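## Task

Pick up the packing tape roll sitting on the top tray of the cart and hang it over the shaft of one of the wall pegs facing the supply shelving, so that the peg's tip pokes out through the roll. Release it and back the robot away. The robot must not tip over or be left leaning, or the task fails. It only counts if the roll stays on the peg without the robot supporting it.

## Robot and tools

Robot: a Hello Robot Stretch 4 with a single arm. It has an omni-wheel base, a lift that slides up a mast, an arm that telescopes forward, a three-joint wrist (yaw, pitch, roll) and a two-finger gripper. It stands about 1.6 m tall; the base rim lies within 0.23 m of the base origin. Cameras: head_camera, head_left_camera, head_right_camera (fisheye) and wrist_camera. A small disturbance may occasionally nudge a loose object.

Frames: the base frame sits on the floor under the base centre, x forward, y left, z up. hand_pose is reported in it and marks a point between the open fingertips; with all wrist joints at zero its axes line up with the base frame. The printed hand position may be somewhat off. The odometry frame is the base frame as it was when the scene began.

execute_actions: argument "actions" is a list holding exactly one action object, or empty to just read state and images. Optional "cameras" lists camera names (or "all"; omitted or null means all; [] means none; an unknown name rejects the call). An action may hold "base", "joints" or both, plus optional "pace" and "contact_limits"; alternatively it is {"end_of_arm": "enable_torque"} on its own. Motions in one action start together but may finish at different times.
- base: one command, a relative offset from where the base last reported itself. translate_m: drive straight, metres, forward positive, -2 to 2. strafe_m: sideways, metres, left positive, -2 to 2. rotate_rad: turn in place, radians, counter-clockwise (left) positive, -3.2 to 3.2.
- joints: an object keyed by joint name with absolute targets (not offsets). lift_m 0 to 1.2; arm_m 0 to 0.55 (extension); wrist_yaw_rad -1.134 to 4.276 (0 ahead, positive left, 3.14 stowed back, above 3.4 the arm may block it); wrist_pitch_rad -1.117 to 4.259 (0 level, 1.57 pointing down); wrist_roll_rad -1.117 to 4.259 (0 fingers level, positive turns the gripper clockwise seen from behind); gripper_m -0.038 to 0.141, the fingertip gap in metres, negative means fingers pressing together. Done tolerances: lift/arm ±0.004, yaw and roll ±0.02, pitch ±0.05, gripper ±0.004. Joint targets past a range are clipped and reported; any other bad value or unknown key rejects the call and nothing moves.
- pace: "slow", "default", "fast" or "max" (base roughly 0.1/0.3/0.4/0.6 m/s, turning 1/2/3/4 rad/s; a raised lift lowers these caps).
- contact_limits: only {"arm_m": value}, 0 (gentlest) to 0.75 (firmest), default 0.5; sets how hard the arm may press before halting.
- One action runs at most 15 s. Anything left out of an action may still be driving toward an older target.

wait: {"seconds": 0 to 10}; commands nothing and returns state and images. zoom_image: {"camera": name, "region": [x0, y0, x1, y1]} in pixels of that camera's latest full image, top-left origin, at most 504x504. finished_scene: {"scene": 1 or 2}; ends that scene permanently once the last command has been held, and reports success and the next task. Replying without any tool call ends everything.

Results: base_status and joint_status tell how each motion ended: "done"; "off_target" (rested short, may still push); "contact_stop_at_<key>" (hit something; that part drops its target and goes slack); "limit_stop_at_<name>" (built-in limit), including "limit_stop_at_tilt" (leaning over 6 degrees; lift, arm and wheels go slack and ignore commands) and "limit_stop_at_own_body" (self-collision; move away from the body); "time_out"; "torque_fault" (a wrist or gripper motor went limp; send enable_torque). If a stop is reported, later execute_actions, wait and finished_scene calls in that same reply are skipped. on_its_own lists what happened without being commanded; "held at" there is the held target, not the actual position. lidar_m: 12 distances in metres, 30-degree sectors counter-clockwise starting straight ahead (4th left, 7th behind, 10th right); "-" means nothing seen or closer than 0.25 m; it misses glass, thin legs and much behind. wrist_depth_mm: 7x7 grid of median depths, 100 to 2000 mm, read from top left. base_odometry counts wheel turns only; if turned_by_wheels and turned_by_imu differ by more than about 0.1 rad, the base probably slipped or bumped. base_tilt is in degrees, forward and right positive. motor_effort is percent of maximum, peak in brackets; wheel efforts positive push a rightward turn. Gripper readings and "done" do not prove a grasp; a firm squeeze shows as a gripper effort change, and a load in a level gripper shifts wrist pitch effort.

Gripping: command a gap smaller than the roll's width; going lower squeezes harder and pulls the object toward the wrist. If fingertips jam on a surface, raise the lift. To unfold the wrist at the start, send lift_m 0.4 with wrist_yaw_rad 0 together.

Avoid: driving or turning with over 1 kg held and arm_m above 0.2, especially at fast paces; steady pushing or pulling with a high gripper or high contact limit; pressing the gripper into things with base or arm moves (torque faults); dropping, slamming or knocking items. Camera calibration (K, distortion, T_world_to_cam in the base frame) is given per camera and can be slightly off, more so for the wrist camera at long arm extension. The robot keeps holding its last command while you compose a reply.

Each tool is called after "Request:" by a JSON object that holds its "op" and its "data", one argument or row to a line.

## Session

Request:
{"op": "execute_actions", "data": {
  "actions": []
}}

Scene clock: 0.00 s.
base_odometry: x=+0.000 y=+0.000 heading=+0.000 (m, m, rad; odometry frame)
turned_by_wheels: +0.000 (rad since the last result)
turned_by_imu: +0.000 (rad since the last result)
base_tilt: forward=-0.9 right=-0.8 (deg)
lidar_m: 2.10 2.36 1.78 1.31 1.36 1.78 1.99 2.56 1.77 1.73 1.85 2.23
base_status: not commanded
joint_positions: lift_m=+0.200 arm_m=-0.002 wrist_yaw_rad=+3.129 wrist_pitch_rad=-0.007 wrist_roll_rad=+0.020 gripper_m=+0.057
joint_status: not commanded
motor_effort: lift_m=+20 arm_m=-1 wrist_yaw_rad=+0 wrist_pitch_rad=-8 wrist_roll_rad=+0 gripper_m=+1 wheel_0=-1 wheel_1=-1 wheel_2=+0 (%)
hand_pose: x=-0.1188 y=+0.0909 z=+0.3807 quat_wxyz=(+0.006, +0.004, +0.010, +1.000) (m; base frame)
wrist_depth_mm: - 133 - - - - - / - 120 158 - - - - / 106 135 184 - - - - / 143 148 - - - - - / - - 1921 - - - 1863 / 1160 1281 206 1182 205 1308 1336 / 842 842 917 - 960 878 931
pictures: head_camera, head_left_camera, head_right_camera, wrist_camera
Images, in order (width x height): head_camera 420x560, head_left_camera 420x672, head_right_camera 420x672, wrist_camera 616x392.

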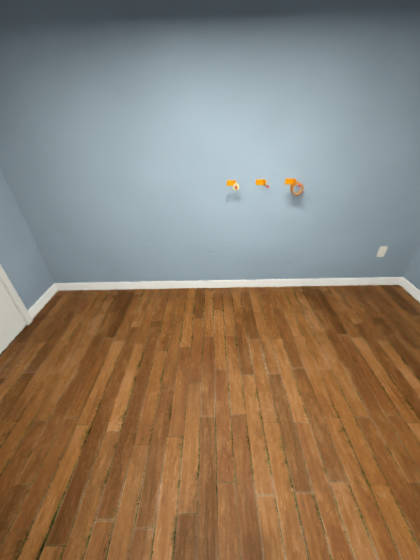

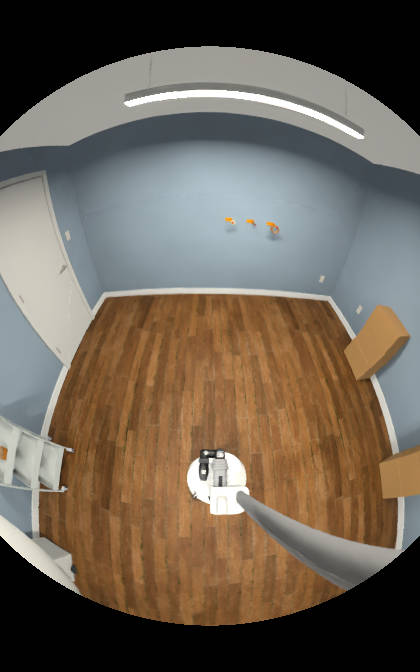

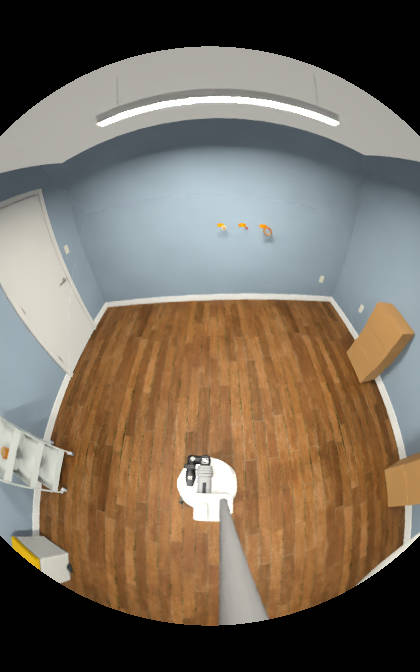

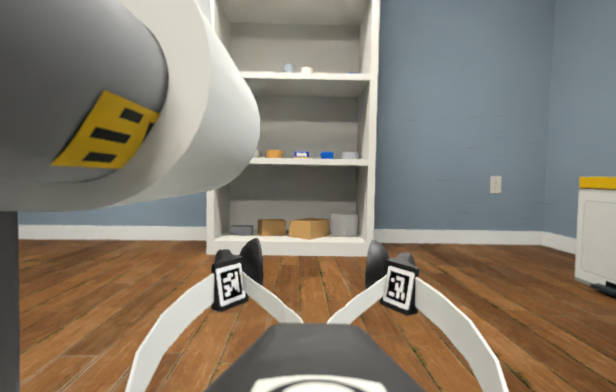

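Request:
{"op": "execute_actions", "data": {
  "actions": [
    {"base":{"rotate_rad":1.57},"joints":{"lift_m":0.5,"wrist_yaw_rad":0},"pace":"fast"}
  ]
}}

Request:
{"op": "zoom_image", "data": {
  "camera": "head_camera",
  "region": [0, 100, 420, 560]
}}

Scene clock: 3.37 s.
base_odometry: x=+0.000 y=+0.000 heading=+1.569 (m, m, rad; odometry frame)
turned_by_wheels: +1.569 (rad since the last result)
turned_by_imu: +1.605 (rad since the last result)
base_tilt: forward=-0.8 right=-0.7 (deg)
lidar_m: 1.30 1.36 1.80 1.98 2.54 1.76 1.72 1.85 2.22 2.15 2.34 1.80
base_status: done
joint_positions: lift_m=+0.500 arm_m=-0.002 wrist_yaw_rad=+0.000 wrist_pitch_rad=-0.007 wrist_roll_rad=+0.020 gripper_m=+0.057
joint_status: all done
motor_effort: lift_m=+25(26) arm_m=-1(1) wrist_yaw_rad=-1(7) wrist_pitch_rad=-10(9) wrist_roll_rad=-1(1) gripper_m=-3(6) wheel_0=-4(10) wheel_1=-4(7) wheel_2=-2(14) (%)
hand_pose: x=+0.4572 y=-0.0873 z=+0.6800 quat_wxyz=(+1.000, +0.010, -0.004, +0.000) (m; base frame)
wrist_depth_mm: 1499 1537 1499 1464 1499 1464 1464 / 1499 1499 1537 1499 1537 1537 1464 / 1537 1537 1537 1499 1537 1499 1499 / 1537 1499 1537 1537 1537 1499 1499 / 1537 1537 1430 1537 1537 1537 1537 / 1537 1464 206 1118 204 1537 1537 / 1499 1336 1281 - 1537 1464 1537
pictures: head_camera, head_left_camera, head_right_camera, wrist_camera
camera_calibration (this result's frames):
wrist_camera: T_world_to_cam=[[0.0104125, -0.99994, -0.00335963, -0.0923452], [-0.0391384, 0.00294969, -0.999229, 0.737603], [0.99918, 0.0105359, -0.0391053, -0.191813], [0, 0, 0, 1]] pos_world=[0.221486, -0.0924944, 0.729224]
Images, in order (width x height): head_camera 420x560, head_left_camera 420x672, head_right_camera 420x672, wrist_camera 616x392.

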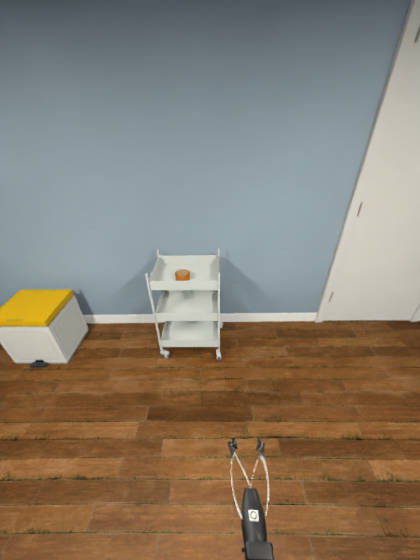

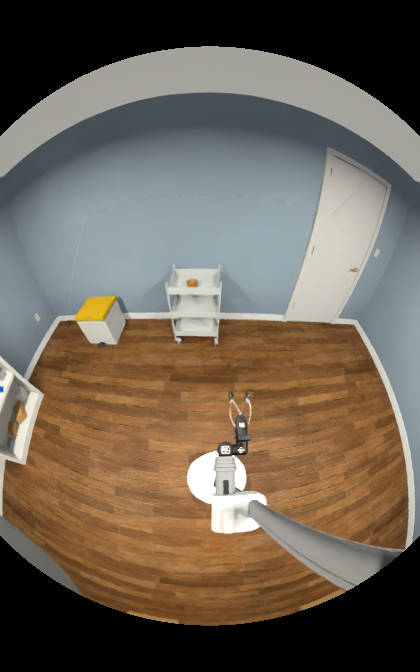

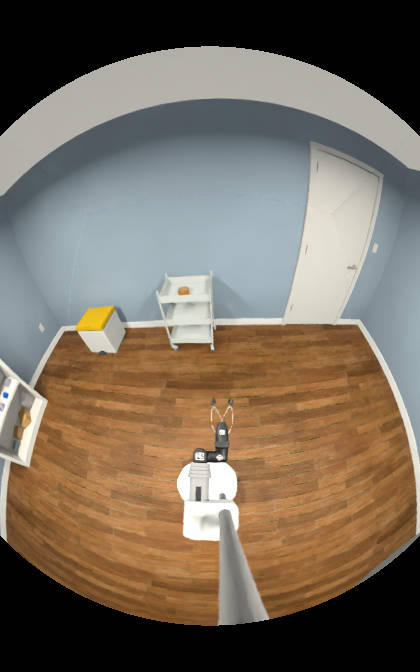

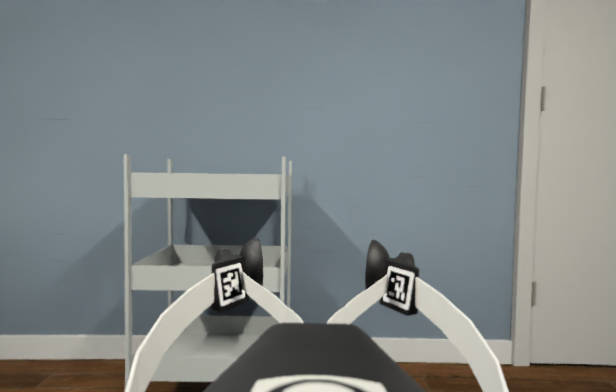

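Region (0, 100, 420, 560) of head_camera's 420x560 image, scaled by 1.096, with more detail than that image has; it fills the left 460 columns of this view, and the rest is white.

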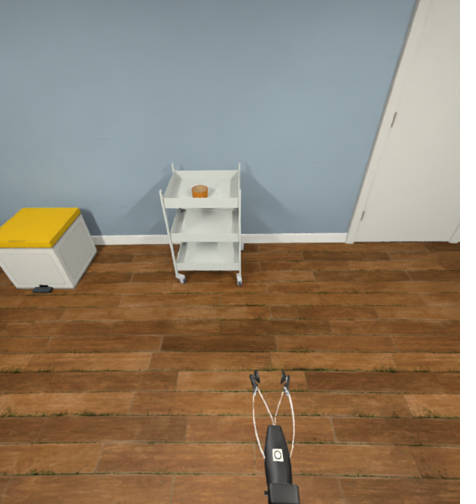

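Request:
{"op": "execute_actions", "data": {
  "actions": [
    {"base":{"translate_m":0.75},"joints":{"lift_m":1.05,"wrist_pitch_rad":1.57,"gripper_m":0.14,"arm_m":0.2},"pace":"fast"}
  ]
}}

Request:
{"op": "execute_actions", "data": {
  "actions": [
    {"base":{"strafe_m":0.3}}
  ]
}}

Scene clock: 8.53 s.
base_odometry: x=+0.001 y=+0.750 heading=+1.570 (m, m, rad; odometry frame)
turned_by_wheels: +0.000 (rad since the last result)
turned_by_imu: -0.003 (rad since the last result)
base_tilt: forward=-0.9 right=-0.7 (deg)
lidar_m: 0.55 0.59 1.25 2.02 2.08 2.56 2.48 2.56 2.33 2.25 1.38 1.02
base_status: done
joint_positions: lift_m=+1.050 arm_m=+0.199 wrist_yaw_rad=+0.000 wrist_pitch_rad=+1.570 wrist_roll_rad=+0.020 gripper_m=+0.140
joint_status: all done
motor_effort: lift_m=+25(26) arm_m=+5(7) wrist_yaw_rad=+0(2) wrist_pitch_rad=-2(10) wrist_roll_rad=-1(0) gripper_m=+2(8) wheel_0=+3(10) wheel_1=+3(10) wheel_2=+0(15) (%)
hand_pose: x=+0.3704 y=-0.0874 z=+0.9394 quat_wxyz=(+0.707, +0.007, +0.707, -0.007) (m; base frame)
wrist_depth_mm: 500 496 492 1160 1138 1118 1138 / 768 768 759 1160 1160 1138 1138 / 1160 1205 1160 1182 1160 1160 1138 / 1205 1182 1205 1160 1160 1160 1160 / 1205 1182 1205 1205 1182 1182 1182 / 1205 1205 976 169 1160 1160 1205 / 1205 1229 1205 - 1229 1205 1205
pictures: head_camera, head_left_camera, head_right_camera, wrist_camera
camera_calibration (this result's frames):
wrist_camera: T_world_to_cam=[[-0.00336135, -0.999945, -0.00992991, -0.0794302], [-0.998952, 0.00290431, 0.0456874, 0.367269], [-0.045656, 0.0100731, -0.998906, 1.19357], [0, 0, 0, 1]] pos_world=[0.421111, -0.0925155, 1.1747]
Images, in order (width x height): head_camera 420x560, head_left_camera 420x672, head_right_camera 420x672, wrist_camera 616x392.

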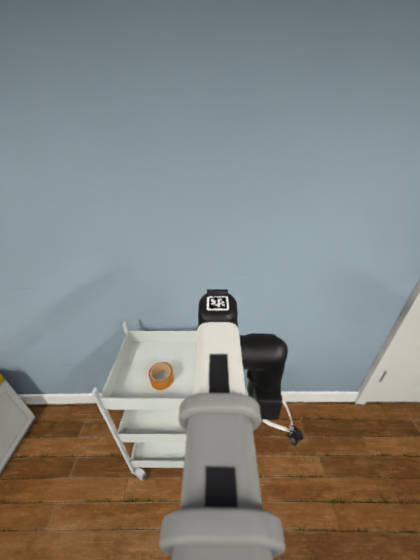

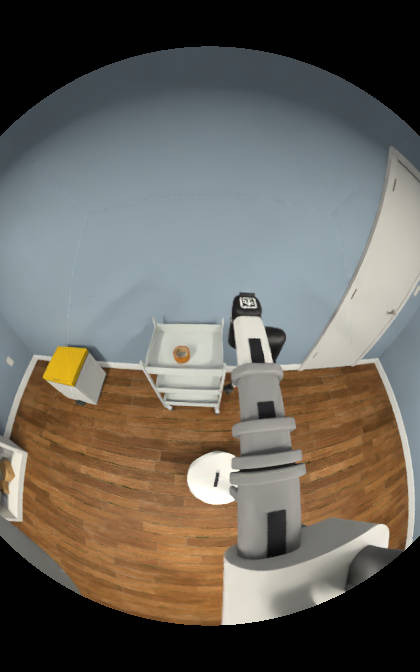

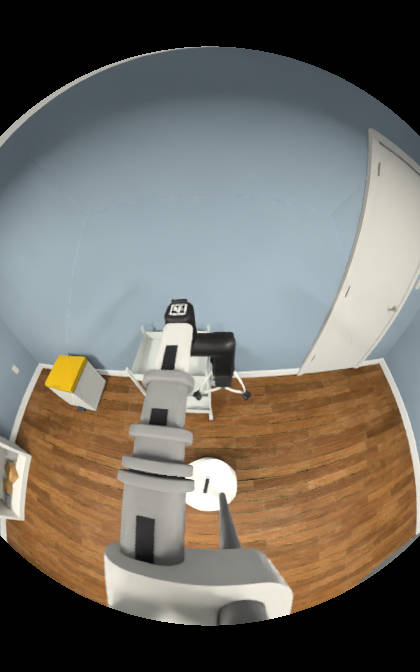

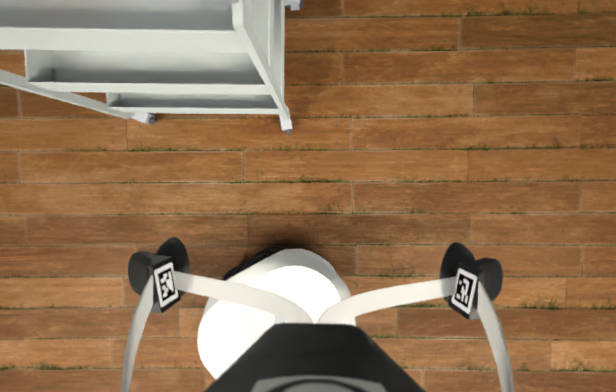

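Scene clock: 10.87 s.
base_odometry: x=-0.299 y=+0.750 heading=+1.570 (m, m, rad; odometry frame)
turned_by_wheels: +0.000 (rad since the last result)
turned_by_imu: +0.000 (rad since the last result)
base_tilt: forward=-0.9 right=-0.8 (deg)
lidar_m: 0.55 1.00 0.96 1.69 1.75 2.88 2.45 2.64 2.59 2.55 1.38 0.57
base_status: done
joint_positions: lift_m=+1.050 arm_m=+0.199 wrist_yaw_rad=+0.000 wrist_pitch_rad=+1.570 wrist_roll_rad=+0.020 gripper_m=+0.140
joint_status: not commanded
motor_effort: lift_m=+25(25) arm_m=+5(5) wrist_yaw_rad=+0(0) wrist_pitch_rad=-2(2) wrist_roll_rad=+0(1) gripper_m=+4(2) wheel_0=-3(12) wheel_1=+2(10) wheel_2=+0(0) (%)
hand_pose: x=+0.3704 y=-0.0874 z=+0.9394 quat_wxyz=(+0.707, +0.007, +0.707, -0.007) (m; base frame)
wrist_depth_mm: 1160 484 496 492 496 480 1138 / 1205 1160 759 759 759 1118 1138 / 1182 1182 1160 1160 1182 1160 1182 / 1182 1182 1182 1182 1160 1182 1138 / 1205 1205 1182 1160 1160 1182 1160 / 1205 1160 991 169 1182 1182 1205 / 1229 1205 1205 - 1182 1205 1182
pictures: head_camera, head_left_camera, head_right_camera, wrist_camera
camera_calibration (this result's frames):
wrist_camera: T_world_to_cam=[[-0.00336168, -0.999945, -0.00992988, -0.0794298], [-0.998951, 0.00290455, 0.0456966, 0.36726], [-0.0456652, 0.0100731, -0.998906, 1.19361], [0, 0, 0, 1]] pos_world=[0.421114, -0.0925155, 1.17474]
Images, in order (width x height): head_camera 420x560, head_left_camera 420x672, head_right_camera 420x672, wrist_camera 616x392.

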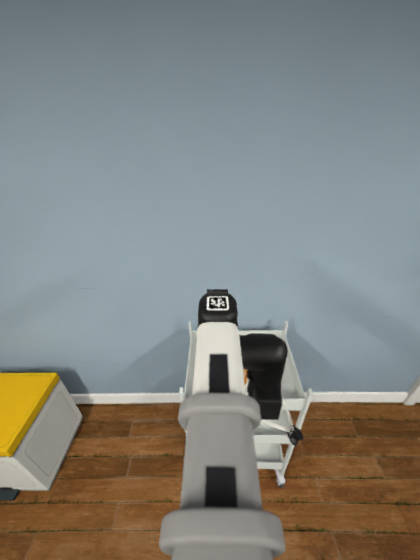

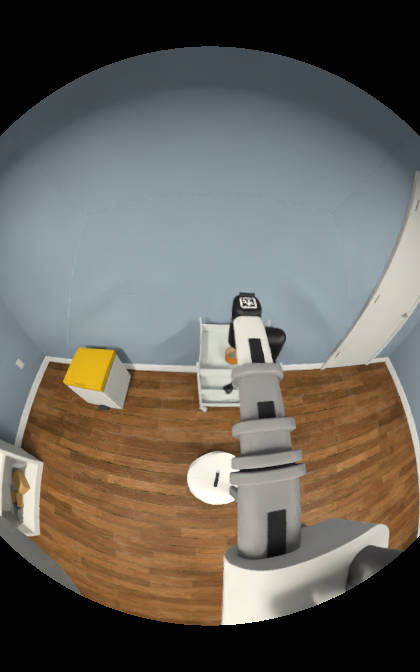

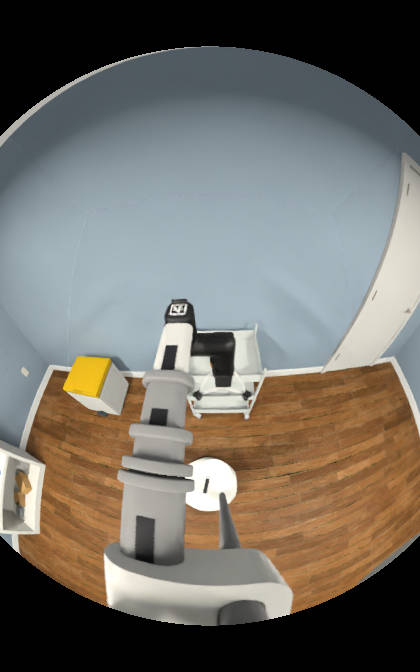

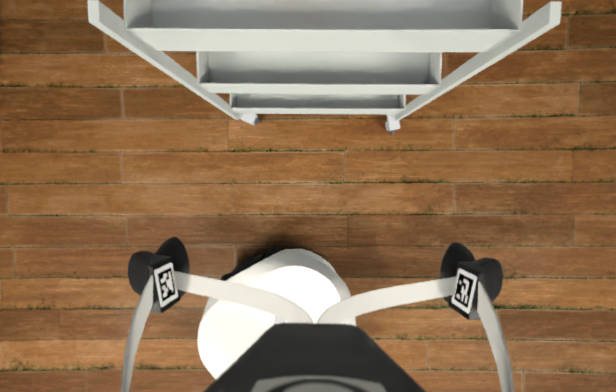

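Request:
{"op": "execute_actions", "data": {
  "actions": [
    {"joints":{"arm_m":0.52}}
  ],
  "cameras": ["wrist_camera","head_camera"]
}}

Scene clock: 13.50 s.
base_odometry: x=-0.299 y=+0.750 heading=+1.570 (m, m, rad; odometry frame)
turned_by_wheels: +0.000 (rad since the last result)
turned_by_imu: +0.000 (rad since the last result)
base_tilt: forward=-0.9 right=-0.8 (deg)
lidar_m: 0.56 1.00 0.99 1.71 1.75 2.87 2.43 2.68 2.61 2.55 1.41 0.58
base_status: not commanded
joint_positions: lift_m=+1.050 arm_m=+0.519 wrist_yaw_rad=+0.000 wrist_pitch_rad=+1.570 wrist_roll_rad=+0.020 gripper_m=+0.140
joint_status: all done
motor_effort: lift_m=+25(25) arm_m=+4(5) wrist_yaw_rad=+0(1) wrist_pitch_rad=-2(2) wrist_roll_rad=+0(1) gripper_m=+2(0) wheel_0=-3(3) wheel_1=+3(2) wheel_2=+0(0) (%)
hand_pose: x=+0.6903 y=-0.0874 z=+0.9394 quat_wxyz=(+0.707, +0.007, +0.707, -0.007) (m; base frame)
wrist_depth_mm: 676 580 492 492 492 484 683 / 1060 504 496 500 496 496 1078 / 1160 508 500 504 496 496 1160 / 1182 512 508 508 508 504 1160 / 1182 512 508 504 512 473 1160 / 1205 473 512 169 445 418 1160 / 1229 1229 1205 - 1205 1182 1182
pictures: head_camera, wrist_camera
camera_calibration (this result's frames):
wrist_camera: T_world_to_cam=[[-0.00329606, -0.999945, -0.00992997, -0.0783994], [-0.998952, 0.00283923, 0.0456724, 0.68691], [-0.0456417, 0.0100701, -0.998907, 1.20821], [0, 0, 0, 1]] pos_world=[0.741077, -0.0925122, 1.17474]
Images, in order (width x height): head_camera 420x560, wrist_camera 616x392.

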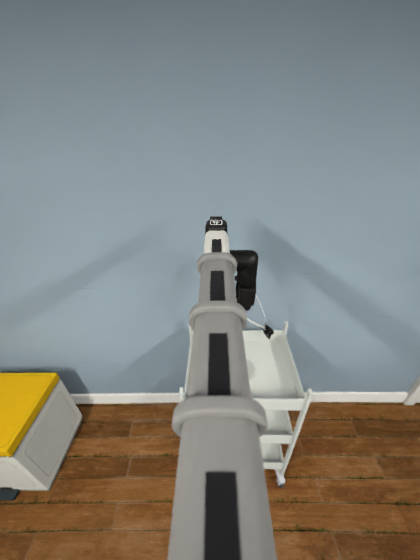

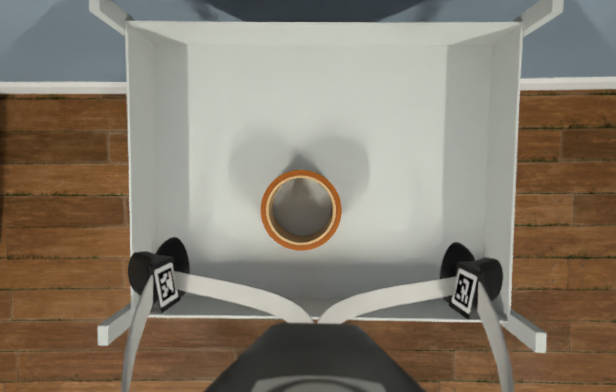

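Request:
{"op": "execute_actions", "data": {
  "actions": [
    {"base":{"strafe_m":0.012},"joints":{"arm_m":0.535,"lift_m":0.87}}
  ],
  "cameras": ["wrist_camera"]
}}

Scene clock: 17.07 s.
base_odometry: x=-0.311 y=+0.750 heading=+1.570 (m, m, rad; odometry frame)
turned_by_wheels: +0.000 (rad since the last result)
turned_by_imu: +0.001 (rad since the last result)
base_tilt: forward=-0.8 right=-0.8 (deg)
lidar_m: 0.55 0.98 0.98 1.70 1.73 2.88 2.45 2.68 2.60 2.56 1.40 0.57
base_status: done
joint_positions: lift_m=+0.870 arm_m=+0.534 wrist_yaw_rad=+0.000 wrist_pitch_rad=+1.570 wrist_roll_rad=+0.020 gripper_m=+0.140
joint_status: all done
motor_effort: lift_m=+16(23) arm_m=+5(6) wrist_yaw_rad=+1(0) wrist_pitch_rad=-2(2) wrist_roll_rad=+0(1) gripper_m=+3(1) wheel_0=-4(11) wheel_1=+4(7) wheel_2=+0(1) (%)
hand_pose: x=+0.7053 y=-0.0874 z=+0.7601 quat_wxyz=(+0.707, +0.007, +0.707, -0.007) (m; base frame)
wrist_depth_mm: 294 320 317 317 315 317 312 / 294 322 320 322 317 319 319 / 293 327 324 324 320 320 322 / 296 329 327 325 325 324 322 / 312 329 329 329 325 324 325 / 312 336 332 169 329 327 327 / 315 336 336 - 334 334 332
pictures: wrist_camera
camera_calibration (this result's frames):
wrist_camera: T_world_to_cam=[[-0.00333208, -0.999945, -0.00992952, -0.0801053], [-0.998946, 0.00287393, 0.0458022, 0.709941], [-0.0457711, 0.0100717, -0.998901, 1.02989], [0, 0, 0, 1]] pos_world=[0.756065, -0.0925139, 0.995451]
Images, in order (width x height): wrist_camera 616x392.

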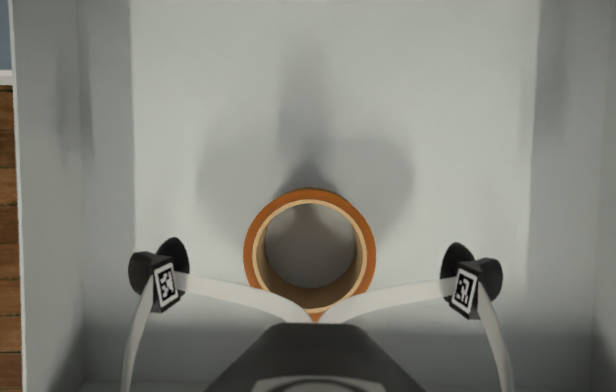

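Request:
{"op": "execute_actions", "data": {
  "actions": [
    {"joints":{"lift_m":0.812},"pace":"slow"}
  ],
  "cameras": ["wrist_camera","head_left_camera"]
}}

Request:
{"op": "execute_actions", "data": {
  "actions": [
    {"joints":{"gripper_m":0.04}}
  ],
  "cameras": ["wrist_camera"]
}}

Request:
{"op": "execute_actions", "data": {
  "actions": [
    {"joints":{"lift_m":1.0}}
  ],
  "cameras": ["wrist_camera","head_camera"]
}}

Scene clock: 19.20 s.
base_odometry: x=-0.311 y=+0.750 heading=+1.570 (m, m, rad; odometry frame)
turned_by_wheels: +0.000 (rad since the last result)
turned_by_imu: +0.000 (rad since the last result)
base_tilt: forward=-0.9 right=-0.7 (deg)
lidar_m: 0.55 1.00 0.97 1.68 1.73 2.87 2.45 2.67 2.62 2.57 1.42 0.57
base_status: not commanded
joint_positions: lift_m=+0.812 arm_m=+0.534 wrist_yaw_rad=+0.000 wrist_pitch_rad=+1.570 wrist_roll_rad=+0.020 gripper_m=+0.140
joint_status: all done
motor_effort: lift_m=+16(15) arm_m=+5(5) wrist_yaw_rad=+1(0) wrist_pitch_rad=-3(2) wrist_roll_rad=+0(0) gripper_m=-2(2) wheel_0=-4(4) wheel_1=+4(4) wheel_2=+0(0) (%)
hand_pose: x=+0.7053 y=-0.0874 z=+0.7021 quat_wxyz=(+0.707, +0.007, +0.707, -0.007) (m; base frame)
wrist_depth_mm: 263 263 262 260 258 258 257 / 264 264 263 263 263 260 259 / 267 267 265 265 265 262 262 / 270 268 268 266 266 265 265 / 271 271 270 270 268 267 268 / 272 274 263 169 226 268 270 / 276 277 276 - 272 273 272
pictures: head_left_camera, wrist_camera
camera_calibration (this result's frames):
wrist_camera: T_world_to_cam=[[-0.00333199, -0.999945, -0.00992952, -0.080681], [-0.998946, 0.00287384, 0.0458023, 0.712598], [-0.0457713, 0.0100717, -0.998901, 0.971977], [0, 0, 0, 1]] pos_world=[0.756067, -0.0925139, 0.937469]
Images, in order (width x height): head_left_camera 420x672, wrist_camera 616x392.

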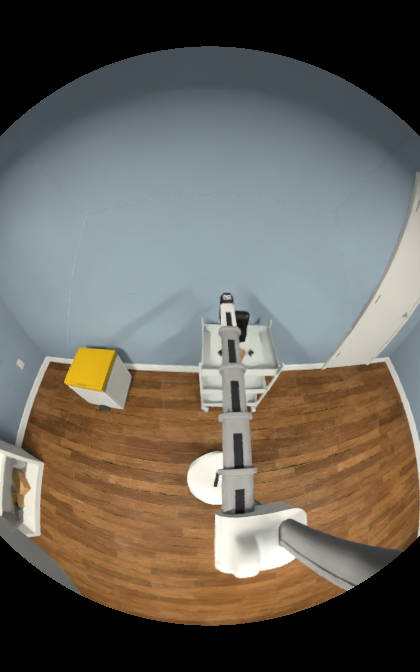

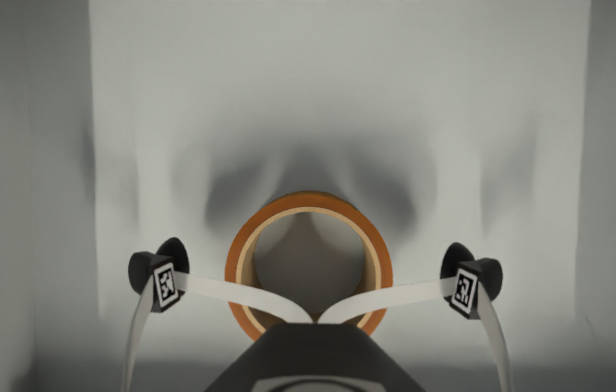

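Scene clock: 21.20 s.
base_odometry: x=-0.311 y=+0.750 heading=+1.570 (m, m, rad; odometry frame)
turned_by_wheels: +0.000 (rad since the last result)
turned_by_imu: +0.000 (rad since the last result)
base_tilt: forward=-0.7 right=-0.8 (deg)
lidar_m: 0.55 0.99 0.97 1.70 1.75 2.88 2.46 2.68 2.61 2.55 1.40 0.59
base_status: not commanded
joint_positions: lift_m=+0.812 arm_m=+0.534 wrist_yaw_rad=+0.000 wrist_pitch_rad=+1.570 wrist_roll_rad=+0.020 gripper_m=+0.041
joint_status: all done
motor_effort: lift_m=+16(16) arm_m=+5(5) wrist_yaw_rad=+0(0) wrist_pitch_rad=-2(2) wrist_roll_rad=-1(0) gripper_m=-21(24) wheel_0=-4(5) wheel_1=+4(4) wheel_2=+0(0) (%)
hand_pose: x=+0.7053 y=-0.0874 z=+0.7021 quat_wxyz=(+0.707, +0.007, +0.707, -0.007) (m; base frame)
wrist_depth_mm: 263 260 262 259 260 259 257 / 265 263 263 262 259 260 258 / 267 267 265 264 263 263 262 / 270 268 268 267 265 265 265 / 272 271 220 270 252 268 267 / 274 272 206 271 208 181 267 / 276 277 276 - 273 272 272
pictures: wrist_camera
camera_calibration (this result's frames):
wrist_camera: T_world_to_cam=[[-0.00333208, -0.999945, -0.00992952, -0.0806811], [-0.998946, 0.00287393, 0.0458023, 0.712599], [-0.0457713, 0.0100717, -0.998901, 0.97196], [0, 0, 0, 1]] pos_world=[0.756067, -0.0925139, 0.937452]
Images, in order (width x height): wrist_camera 616x392.

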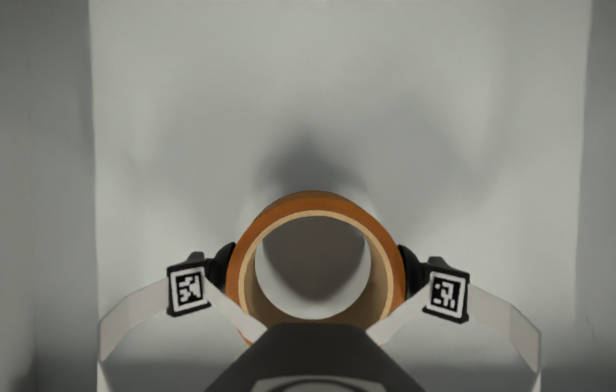

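Scene clock: 23.07 s.
base_odometry: x=-0.311 y=+0.750 heading=+1.570 (m, m, rad; odometry frame)
turned_by_wheels: +0.000 (rad since the last result)
turned_by_imu: +0.000 (rad since the last result)
base_tilt: forward=-0.8 right=-0.8 (deg)
lidar_m: 0.54 1.01 0.96 1.70 1.74 2.87 2.45 2.69 2.60 2.57 1.38 0.59
base_status: not commanded
joint_positions: lift_m=+1.000 arm_m=+0.534 wrist_yaw_rad=+0.000 wrist_pitch_rad=+1.570 wrist_roll_rad=+0.020 gripper_m=+0.041
joint_status: all done
motor_effort: lift_m=+26(27) arm_m=+5(5) wrist_yaw_rad=+0(0) wrist_pitch_rad=-2(3) wrist_roll_rad=-1(0) gripper_m=-24(22) wheel_0=-5(5) wheel_1=+4(4) wheel_2=+0(0) (%)
hand_pose: x=+0.7053 y=-0.0874 z=+0.8893 quat_wxyz=(+0.707, +0.007, +0.707, -0.007) (m; base frame)
wrist_depth_mm: 634 415 445 442 445 439 554 / 1042 449 452 445 445 445 842 / 1138 455 452 449 452 445 1118 / 1138 455 452 455 452 452 1098 / 1118 459 220 459 252 455 1118 / 1160 397 206 459 208 181 1118 / 1160 1160 1182 - 418 1138 1138
pictures: head_camera, wrist_camera
camera_calibration (this result's frames):
wrist_camera: T_world_to_cam=[[-0.00333229, -0.999945, -0.00992952, -0.0788223], [-0.998946, 0.00287414, 0.0458023, 0.704028], [-0.0457713, 0.0100717, -0.998901, 1.15894], [0, 0, 0, 1]] pos_world=[0.75607, -0.092514, 1.12464]
Images, in order (width x height): head_camera 420x560, wrist_camera 616x392.

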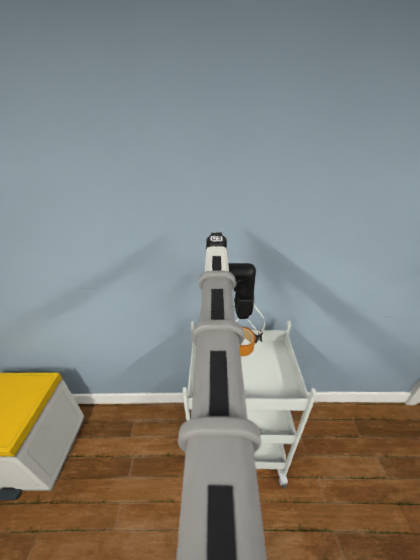

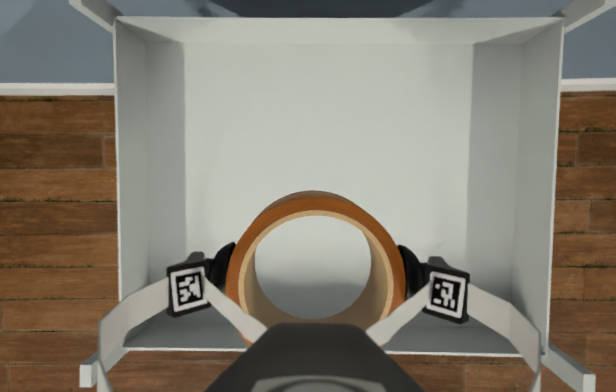

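Request:
{"op": "execute_actions", "data": {
  "actions": [
    {"joints":{"arm_m":0.05,"wrist_pitch_rad":0,"lift_m":1.2}}
  ],
  "cameras": []
}}

Request:
{"op": "execute_actions", "data": {
  "actions": [
    {"base":{"rotate_rad":-1.57}}
  ],
  "cameras": []
}}

Request:
{"op": "execute_actions", "data": {
  "actions": [
    {"base":{"strafe_m":-1.0}}
  ],
  "cameras": []
}}

Request:
{"op": "execute_actions", "data": {
  "actions": [
    {"base":{"translate_m":1.4}}
  ],
  "cameras": ["wrist_camera","head_camera"]
}}

Scene clock: 27.07 s.
base_odometry: x=-0.311 y=+0.750 heading=+1.570 (m, m, rad; odometry frame)
turned_by_wheels: +0.000 (rad since the last result)
turned_by_imu: +0.000 (rad since the last result)
base_tilt: forward=-0.9 right=-0.7 (deg)
lidar_m: 0.56 1.00 0.98 1.71 1.75 2.87 2.45 2.66 2.61 2.56 1.41 0.58
base_status: not commanded
joint_positions: lift_m=+1.199 arm_m=+0.051 wrist_yaw_rad=+0.000 wrist_pitch_rad=+0.003 wrist_roll_rad=+0.020 gripper_m=+0.041
joint_status: all done
motor_effort: lift_m=+26(25) arm_m=-5(5) wrist_yaw_rad=+2(1) wrist_pitch_rad=-12(20) wrist_roll_rad=-1(0) gripper_m=-22(22) wheel_0=-5(5) wheel_1=+5(4) wheel_2=+0(0) (%)
hand_pose: x=+0.5102 y=-0.0874 z=+1.3760 quat_wxyz=(+1.000, +0.010, +0.002, +0.000) (m; base frame)
wrist_depth_mm: 691 683 691 691 683 691 707 / 699 691 691 691 699 707 707 / 699 707 707 699 699 707 715 / 707 715 715 699 707 715 723 / 715 723 222 715 252 723 715 / 715 715 206 732 208 181 732 / 723 732 723 - 750 741 741
pictures: none
No camera images: the call's "cameras" was empty. Leave "cameras" out to get every camera's image.

Scene clock: 29.93 s.
base_odometry: x=-0.311 y=+0.750 heading=+0.001 (m, m, rad; odometry frame)
turned_by_wheels: -1.569 (rad since the last result)
turned_by_imu: -1.604 (rad since the last result)
base_tilt: forward=-0.9 right=-0.7 (deg)
lidar_m: 2.57 1.38 0.58 0.55 1.00 0.99 1.68 1.77 2.88 2.45 2.69 2.61
base_status: done
joint_positions: lift_m=+1.199 arm_m=+0.051 wrist_yaw_rad=+0.000 wrist_pitch_rad=+0.003 wrist_roll_rad=+0.020 gripper_m=+0.041
joint_status: not commanded
motor_effort: lift_m=+26(26) arm_m=-5(5) wrist_yaw_rad=+0(2) wrist_pitch_rad=-12(13) wrist_roll_rad=-1(1) gripper_m=-18(23) wheel_0=+5(9) wheel_1=+6(11) wheel_2=+5(10) (%)
hand_pose: x=+0.5102 y=-0.0875 z=+1.3760 quat_wxyz=(+1.000, +0.010, +0.002, +0.000) (m; base frame)
wrist_depth_mm: 1661 - - - - - - / 1661 - - - - - - / 1618 - - - - - - / 1661 - - - - - - / 1661 - 221 - 251 - - / 1661 - 204 - 208 181 - / 1661 - - - - - -
pictures: none
No camera images: the call's "cameras" was empty. Leave "cameras" out to get every camera's image.

Scene clock: 34.60 s.
base_odometry: x=-0.310 y=-0.250 heading=+0.001 (m, m, rad; odometry frame)
turned_by_wheels: +0.000 (rad since the last result)
turned_by_imu: -0.001 (rad since the last result)
base_tilt: forward=-0.9 right=-0.8 (deg)
lidar_m: 2.43 2.67 2.07 1.55 1.73 1.76 1.66 2.23 1.53 1.45 1.80 2.02
base_status: done
joint_positions: lift_m=+1.199 arm_m=+0.051 wrist_yaw_rad=+0.000 wrist_pitch_rad=+0.003 wrist_roll_rad=+0.020 gripper_m=+0.041
joint_status: not commanded
motor_effort: lift_m=+25(26) arm_m=-5(5) wrist_yaw_rad=+1(0) wrist_pitch_rad=-12(12) wrist_roll_rad=-1(1) gripper_m=-21(23) wheel_0=+2(12) wheel_1=-4(14) wheel_2=+0(2) (%)
hand_pose: x=+0.5102 y=-0.0874 z=+1.3760 quat_wxyz=(+1.000, +0.010, +0.002, +0.000) (m; base frame)
wrist_depth_mm: - - - - - - - / - - - - - - - / - - - - - - - / - - - - - - - / - - 220 - 253 - - / - - 205 - 208 181 - / - - - - - - -
pictures: none
No camera images: the call's "cameras" was empty. Leave "cameras" out to get every camera's image.

Scene clock: 40.77 s.
base_odometry: x=+1.090 y=-0.248 heading=+0.001 (m, m, rad; odometry frame)
turned_by_wheels: +0.001 (rad since the last result)
turned_by_imu: -0.007 (rad since the last result)
base_tilt: forward=-0.9 right=-0.7 (deg)
lidar_m: 1.04 1.21 1.66 1.98 1.90 2.71 3.16 2.05 1.80 1.41 1.72 1.10
base_status: done
joint_positions: lift_m=+1.199 arm_m=+0.051 wrist_yaw_rad=+0.000 wrist_pitch_rad=+0.003 wrist_roll_rad=+0.020 gripper_m=+0.041
joint_status: not commanded
motor_effort: lift_m=+25(25) arm_m=-5(5) wrist_yaw_rad=+1(1) wrist_pitch_rad=-13(12) wrist_roll_rad=+0(1) gripper_m=-23(24) wheel_0=+6(8) wheel_1=+4(15) wheel_2=-2(12) (%)
hand_pose: x=+0.5102 y=-0.0874 z=+1.3760 quat_wxyz=(+1.000, +0.010, +0.002, +0.000) (m; base frame)
wrist_depth_mm: 891 904 904 904 904 917 931 / 891 917 917 917 917 931 931 / 917 931 931 946 931 931 946 / 917 917 931 931 931 946 960 / 917 946 221 946 252 960 946 / 931 931 204 960 207 181 960 / 946 946 946 - 976 991 991
pictures: head_camera, wrist_camera
camera_calibration (this result's frames):
wrist_camera: T_world_to_cam=[[0.00990862, -0.999945, -0.00346394, -0.0902936], [-0.0500445, 0.00296388, -0.998743, 1.44007], [0.998698, 0.0100695, -0.0500124, -0.202391], [0, 0, 0, 1]] pos_world=[0.275089, -0.0925189, 1.42782]
Images, in order (width x height): head_camera 420x560, wrist_camera 616x392.

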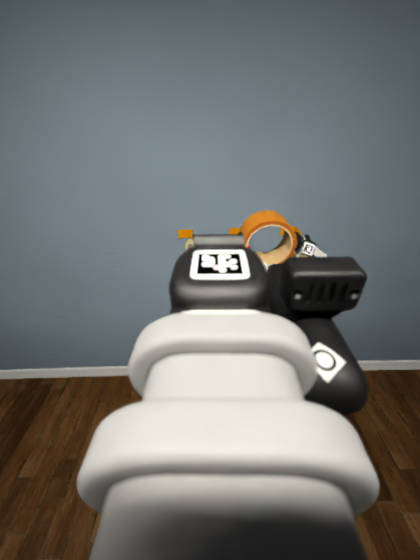

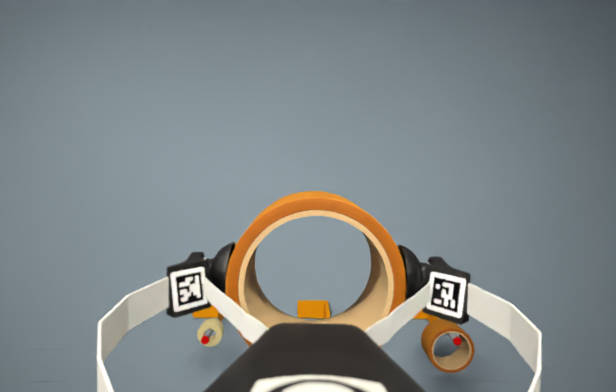

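Request:
{"op": "execute_actions", "data": {
  "actions": [
    {"base":{"rotate_rad":0.04},"joints":{"lift_m":0.92}}
  ],
  "cameras": ["wrist_camera","head_camera"]
}}

Scene clock: 44.47 s.
base_odometry: x=+1.090 y=-0.248 heading=+0.040 (m, m, rad; odometry frame)
turned_by_wheels: +0.039 (rad since the last result)
turned_by_imu: +0.040 (rad since the last result)
base_tilt: forward=-0.8 right=-0.8 (deg)
lidar_m: 1.05 1.23 1.71 1.95 1.89 2.70 3.17 2.00 1.78 1.41 1.67 1.10
base_status: done
joint_positions: lift_m=+0.920 arm_m=+0.051 wrist_yaw_rad=+0.000 wrist_pitch_rad=+0.003 wrist_roll_rad=+0.020 gripper_m=+0.041
joint_status: all done
motor_effort: lift_m=+17(23) arm_m=-5(4) wrist_yaw_rad=+1(1) wrist_pitch_rad=-13(12) wrist_roll_rad=+0(0) gripper_m=-22(21) wheel_0=-6(7) wheel_1=-4(10) wheel_2=-4(7) (%)
hand_pose: x=+0.5102 y=-0.0874 z=+1.0976 quat_wxyz=(+1.000, +0.010, +0.002, +0.000) (m; base frame)
wrist_depth_mm: 917 904 904 904 917 904 904 / 917 904 904 904 917 904 904 / 917 946 931 904 931 917 904 / 946 917 931 917 917 931 904 / 946 946 221 931 251 931 931 / 946 960 206 946 207 181 931 / 960 960 976 - 946 946 931
pictures: head_camera, wrist_camera
camera_calibration (this result's frames):
wrist_camera: T_world_to_cam=[[0.00990809, -0.999945, -0.00346401, -0.0912581], [-0.0500506, 0.00296391, -0.998742, 1.16193], [0.998698, 0.010069, -0.0500185, -0.216312], [0, 0, 0, 1]] pos_world=[0.27509, -0.0925189, 1.14934]
Images, in order (width x height): head_camera 420x560, wrist_camera 616x392.

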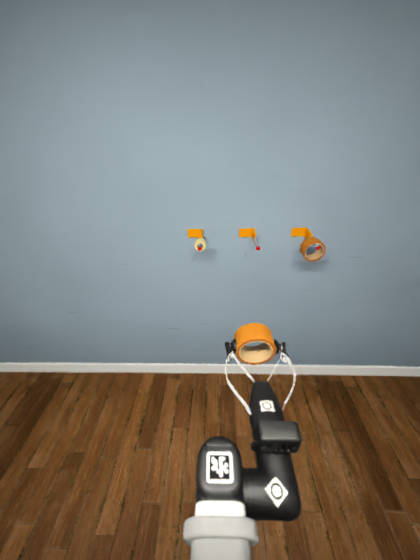

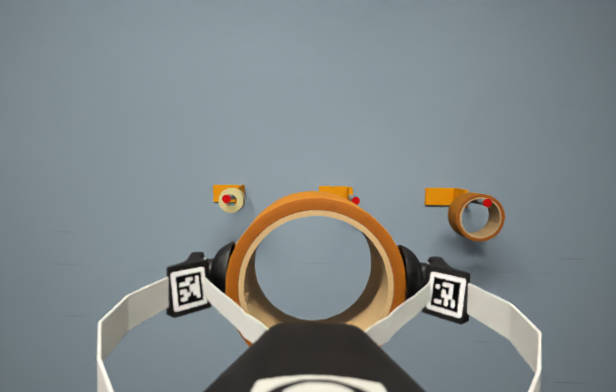

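Request:
{"op": "execute_actions", "data": {
  "actions": [
    {"base":{"strafe_m":-0.09},"joints":{"arm_m":0.35}}
  ],
  "cameras": ["wrist_camera","head_camera"]
}}

Scene clock: 47.10 s.
base_odometry: x=+1.094 y=-0.338 heading=+0.040 (m, m, rad; odometry frame)
turned_by_wheels: +0.000 (rad since the last result)
turned_by_imu: +0.000 (rad since the last result)
base_tilt: forward=-0.9 right=-0.7 (deg)
lidar_m: 1.04 1.23 1.70 2.03 1.98 2.76 3.22 1.92 1.69 1.32 1.68 1.07
base_status: done
joint_positions: lift_m=+0.920 arm_m=+0.349 wrist_yaw_rad=+0.000 wrist_pitch_rad=+0.003 wrist_roll_rad=+0.020 gripper_m=+0.041
joint_status: all done
motor_effort: lift_m=+17(17) arm_m=+5(5) wrist_yaw_rad=+0(1) wrist_pitch_rad=-12(13) wrist_roll_rad=+0(1) gripper_m=-20(22) wheel_0=+2(11) wheel_1=-3(10) wheel_2=+0(0) (%)
hand_pose: x=+0.8086 y=-0.0874 z=+1.0976 quat_wxyz=(+1.000, +0.010, +0.002, +0.000) (m; base frame)
wrist_depth_mm: 621 615 615 609 609 609 603 / 621 615 621 615 609 615 609 / 627 634 627 621 615 609 621 / 640 627 627 621 621 621 621 / 647 640 221 640 252 634 627 / 647 640 205 634 208 182 640 / 654 647 647 - 647 640 634
pictures: head_camera, wrist_camera
camera_calibration (this result's frames):
wrist_camera: T_world_to_cam=[[0.0100106, -0.999944, -0.00346281, -0.0942688], [-0.0499357, 0.00295875, -0.998748, 1.17681], [0.998702, 0.010171, -0.0499033, -0.5144], [0, 0, 0, 1]] pos_world=[0.573441, -0.0925134, 1.14934]
Images, in order (width x height): head_camera 420x560, wrist_camera 616x392.

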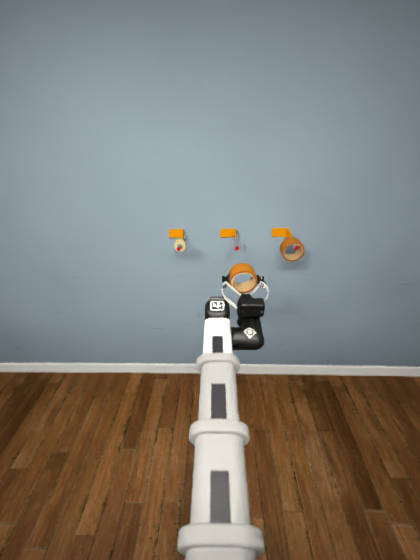

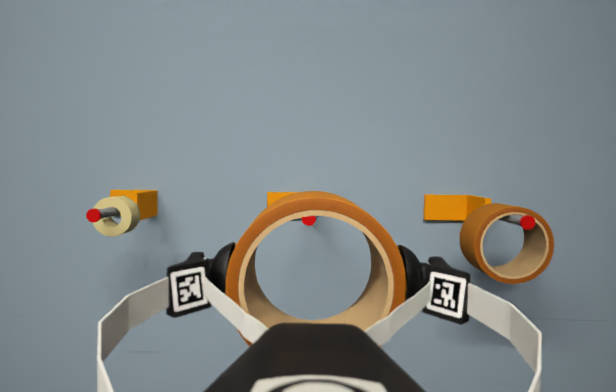

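Request:
{"op": "execute_actions", "data": {
  "actions": [
    {"joints":{"arm_m":0.53}}
  ],
  "cameras": ["wrist_camera"]
}}

Scene clock: 49.47 s.
base_odometry: x=+1.094 y=-0.338 heading=+0.040 (m, m, rad; odometry frame)
turned_by_wheels: +0.000 (rad since the last result)
turned_by_imu: +0.000 (rad since the last result)
base_tilt: forward=-0.9 right=-0.8 (deg)
lidar_m: 1.01 1.22 1.72 2.06 1.96 2.77 3.24 1.90 1.68 1.31 1.67 1.08
base_status: not commanded
joint_positions: lift_m=+0.920 arm_m=+0.529 wrist_yaw_rad=+0.000 wrist_pitch_rad=+0.003 wrist_roll_rad=+0.020 gripper_m=+0.041
joint_status: all done
motor_effort: lift_m=+17(17) arm_m=+5(5) wrist_yaw_rad=+0(1) wrist_pitch_rad=-12(12) wrist_roll_rad=-1(1) gripper_m=-19(22) wheel_0=+2(3) wheel_1=-3(3) wheel_2=+0(0) (%)
hand_pose: x=+0.9885 y=-0.0874 z=+1.0976 quat_wxyz=(+1.000, +0.010, +0.002, +0.000) (m; base frame)
wrist_depth_mm: 436 436 436 433 433 433 430 / 439 439 439 436 436 436 433 / 449 442 442 439 439 439 442 / 449 449 445 445 442 442 439 / 399 455 220 449 252 445 338 / 459 455 204 455 208 182 340 / 462 462 459 - 455 455 455
pictures: wrist_camera
camera_calibration (this result's frames):
wrist_camera: T_world_to_cam=[[0.0100252, -0.999944, -0.00346316, -0.0960804], [-0.0499678, 0.00295804, -0.998746, 1.18582], [0.998701, 0.0101857, -0.0499353, -0.694111], [0, 0, 0, 1]] pos_world=[0.753425, -0.0925126, 1.14934]
Images, in order (width x height): wrist_camera 616x392.

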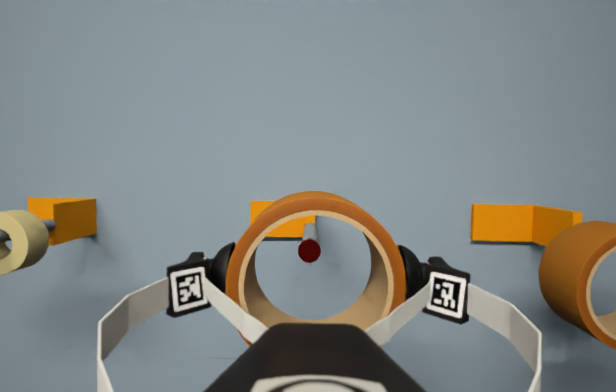

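Request:
{"op": "execute_actions", "data": {
  "actions": [
    {"base":{"translate_m":0.12},"pace":"slow"}
  ],
  "cameras": ["wrist_camera","head_left_camera"]
}}

Scene clock: 52.40 s.
base_odometry: x=+1.213 y=-0.333 heading=+0.041 (m, m, rad; odometry frame)
turned_by_wheels: +0.001 (rad since the last result)
turned_by_imu: +0.000 (rad since the last result)
base_tilt: forward=-1.0 right=-0.8 (deg)
lidar_m: 0.92 1.11 1.53 2.05 2.03 2.87 3.33 2.01 1.38 1.32 1.49 0.95
base_status: done
joint_positions: lift_m=+0.920 arm_m=+0.529 wrist_yaw_rad=+0.000 wrist_pitch_rad=+0.003 wrist_roll_rad=+0.020 gripper_m=+0.041
joint_status: not commanded
motor_effort: lift_m=+17(17) arm_m=+5(5) wrist_yaw_rad=+0(0) wrist_pitch_rad=-13(13) wrist_roll_rad=+0(0) gripper_m=-22(19) wheel_0=+7(8) wheel_1=+5(5) wheel_2=-4(11) (%)
hand_pose: x=+0.9886 y=-0.0874 z=+1.0976 quat_wxyz=(+1.000, +0.010, +0.002, +0.000) (m; base frame)
wrist_depth_mm: 319 317 317 315 315 312 310 / 324 322 322 320 319 317 315 / 324 324 324 322 320 320 319 / 330 327 325 325 324 324 320 / 332 330 222 325 252 325 320 / 338 332 205 233 207 181 329 / 340 336 334 - 332 334 330
pictures: head_left_camera, wrist_camera
camera_calibration (this result's frames):
wrist_camera: T_world_to_cam=[[0.0100249, -0.999944, -0.00346303, -0.0960803], [-0.0499678, 0.00295793, -0.998746, 1.18582], [0.998701, 0.0101853, -0.0499353, -0.694116], [0, 0, 0, 1]] pos_world=[0.75343, -0.0925127, 1.14934]
Images, in order (width x height): head_left_camera 420x672, wrist_camera 616x392.

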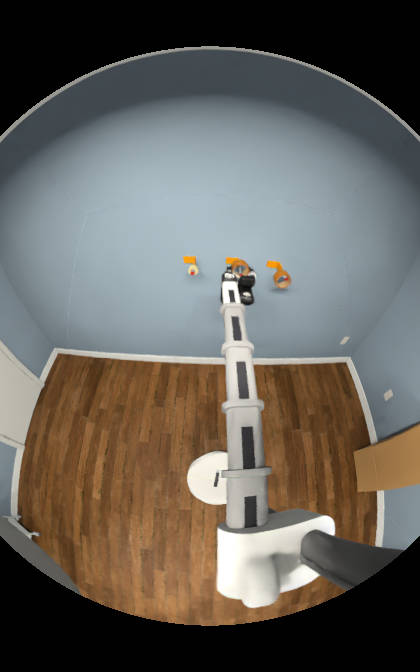

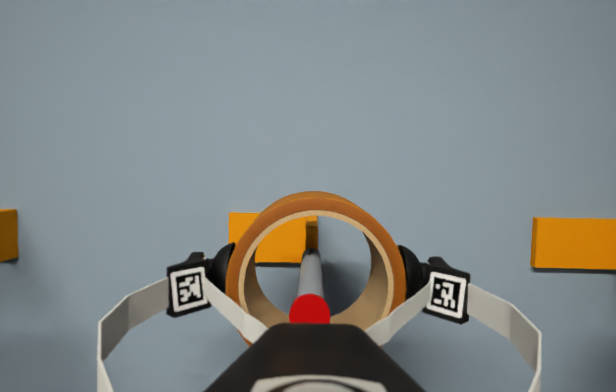

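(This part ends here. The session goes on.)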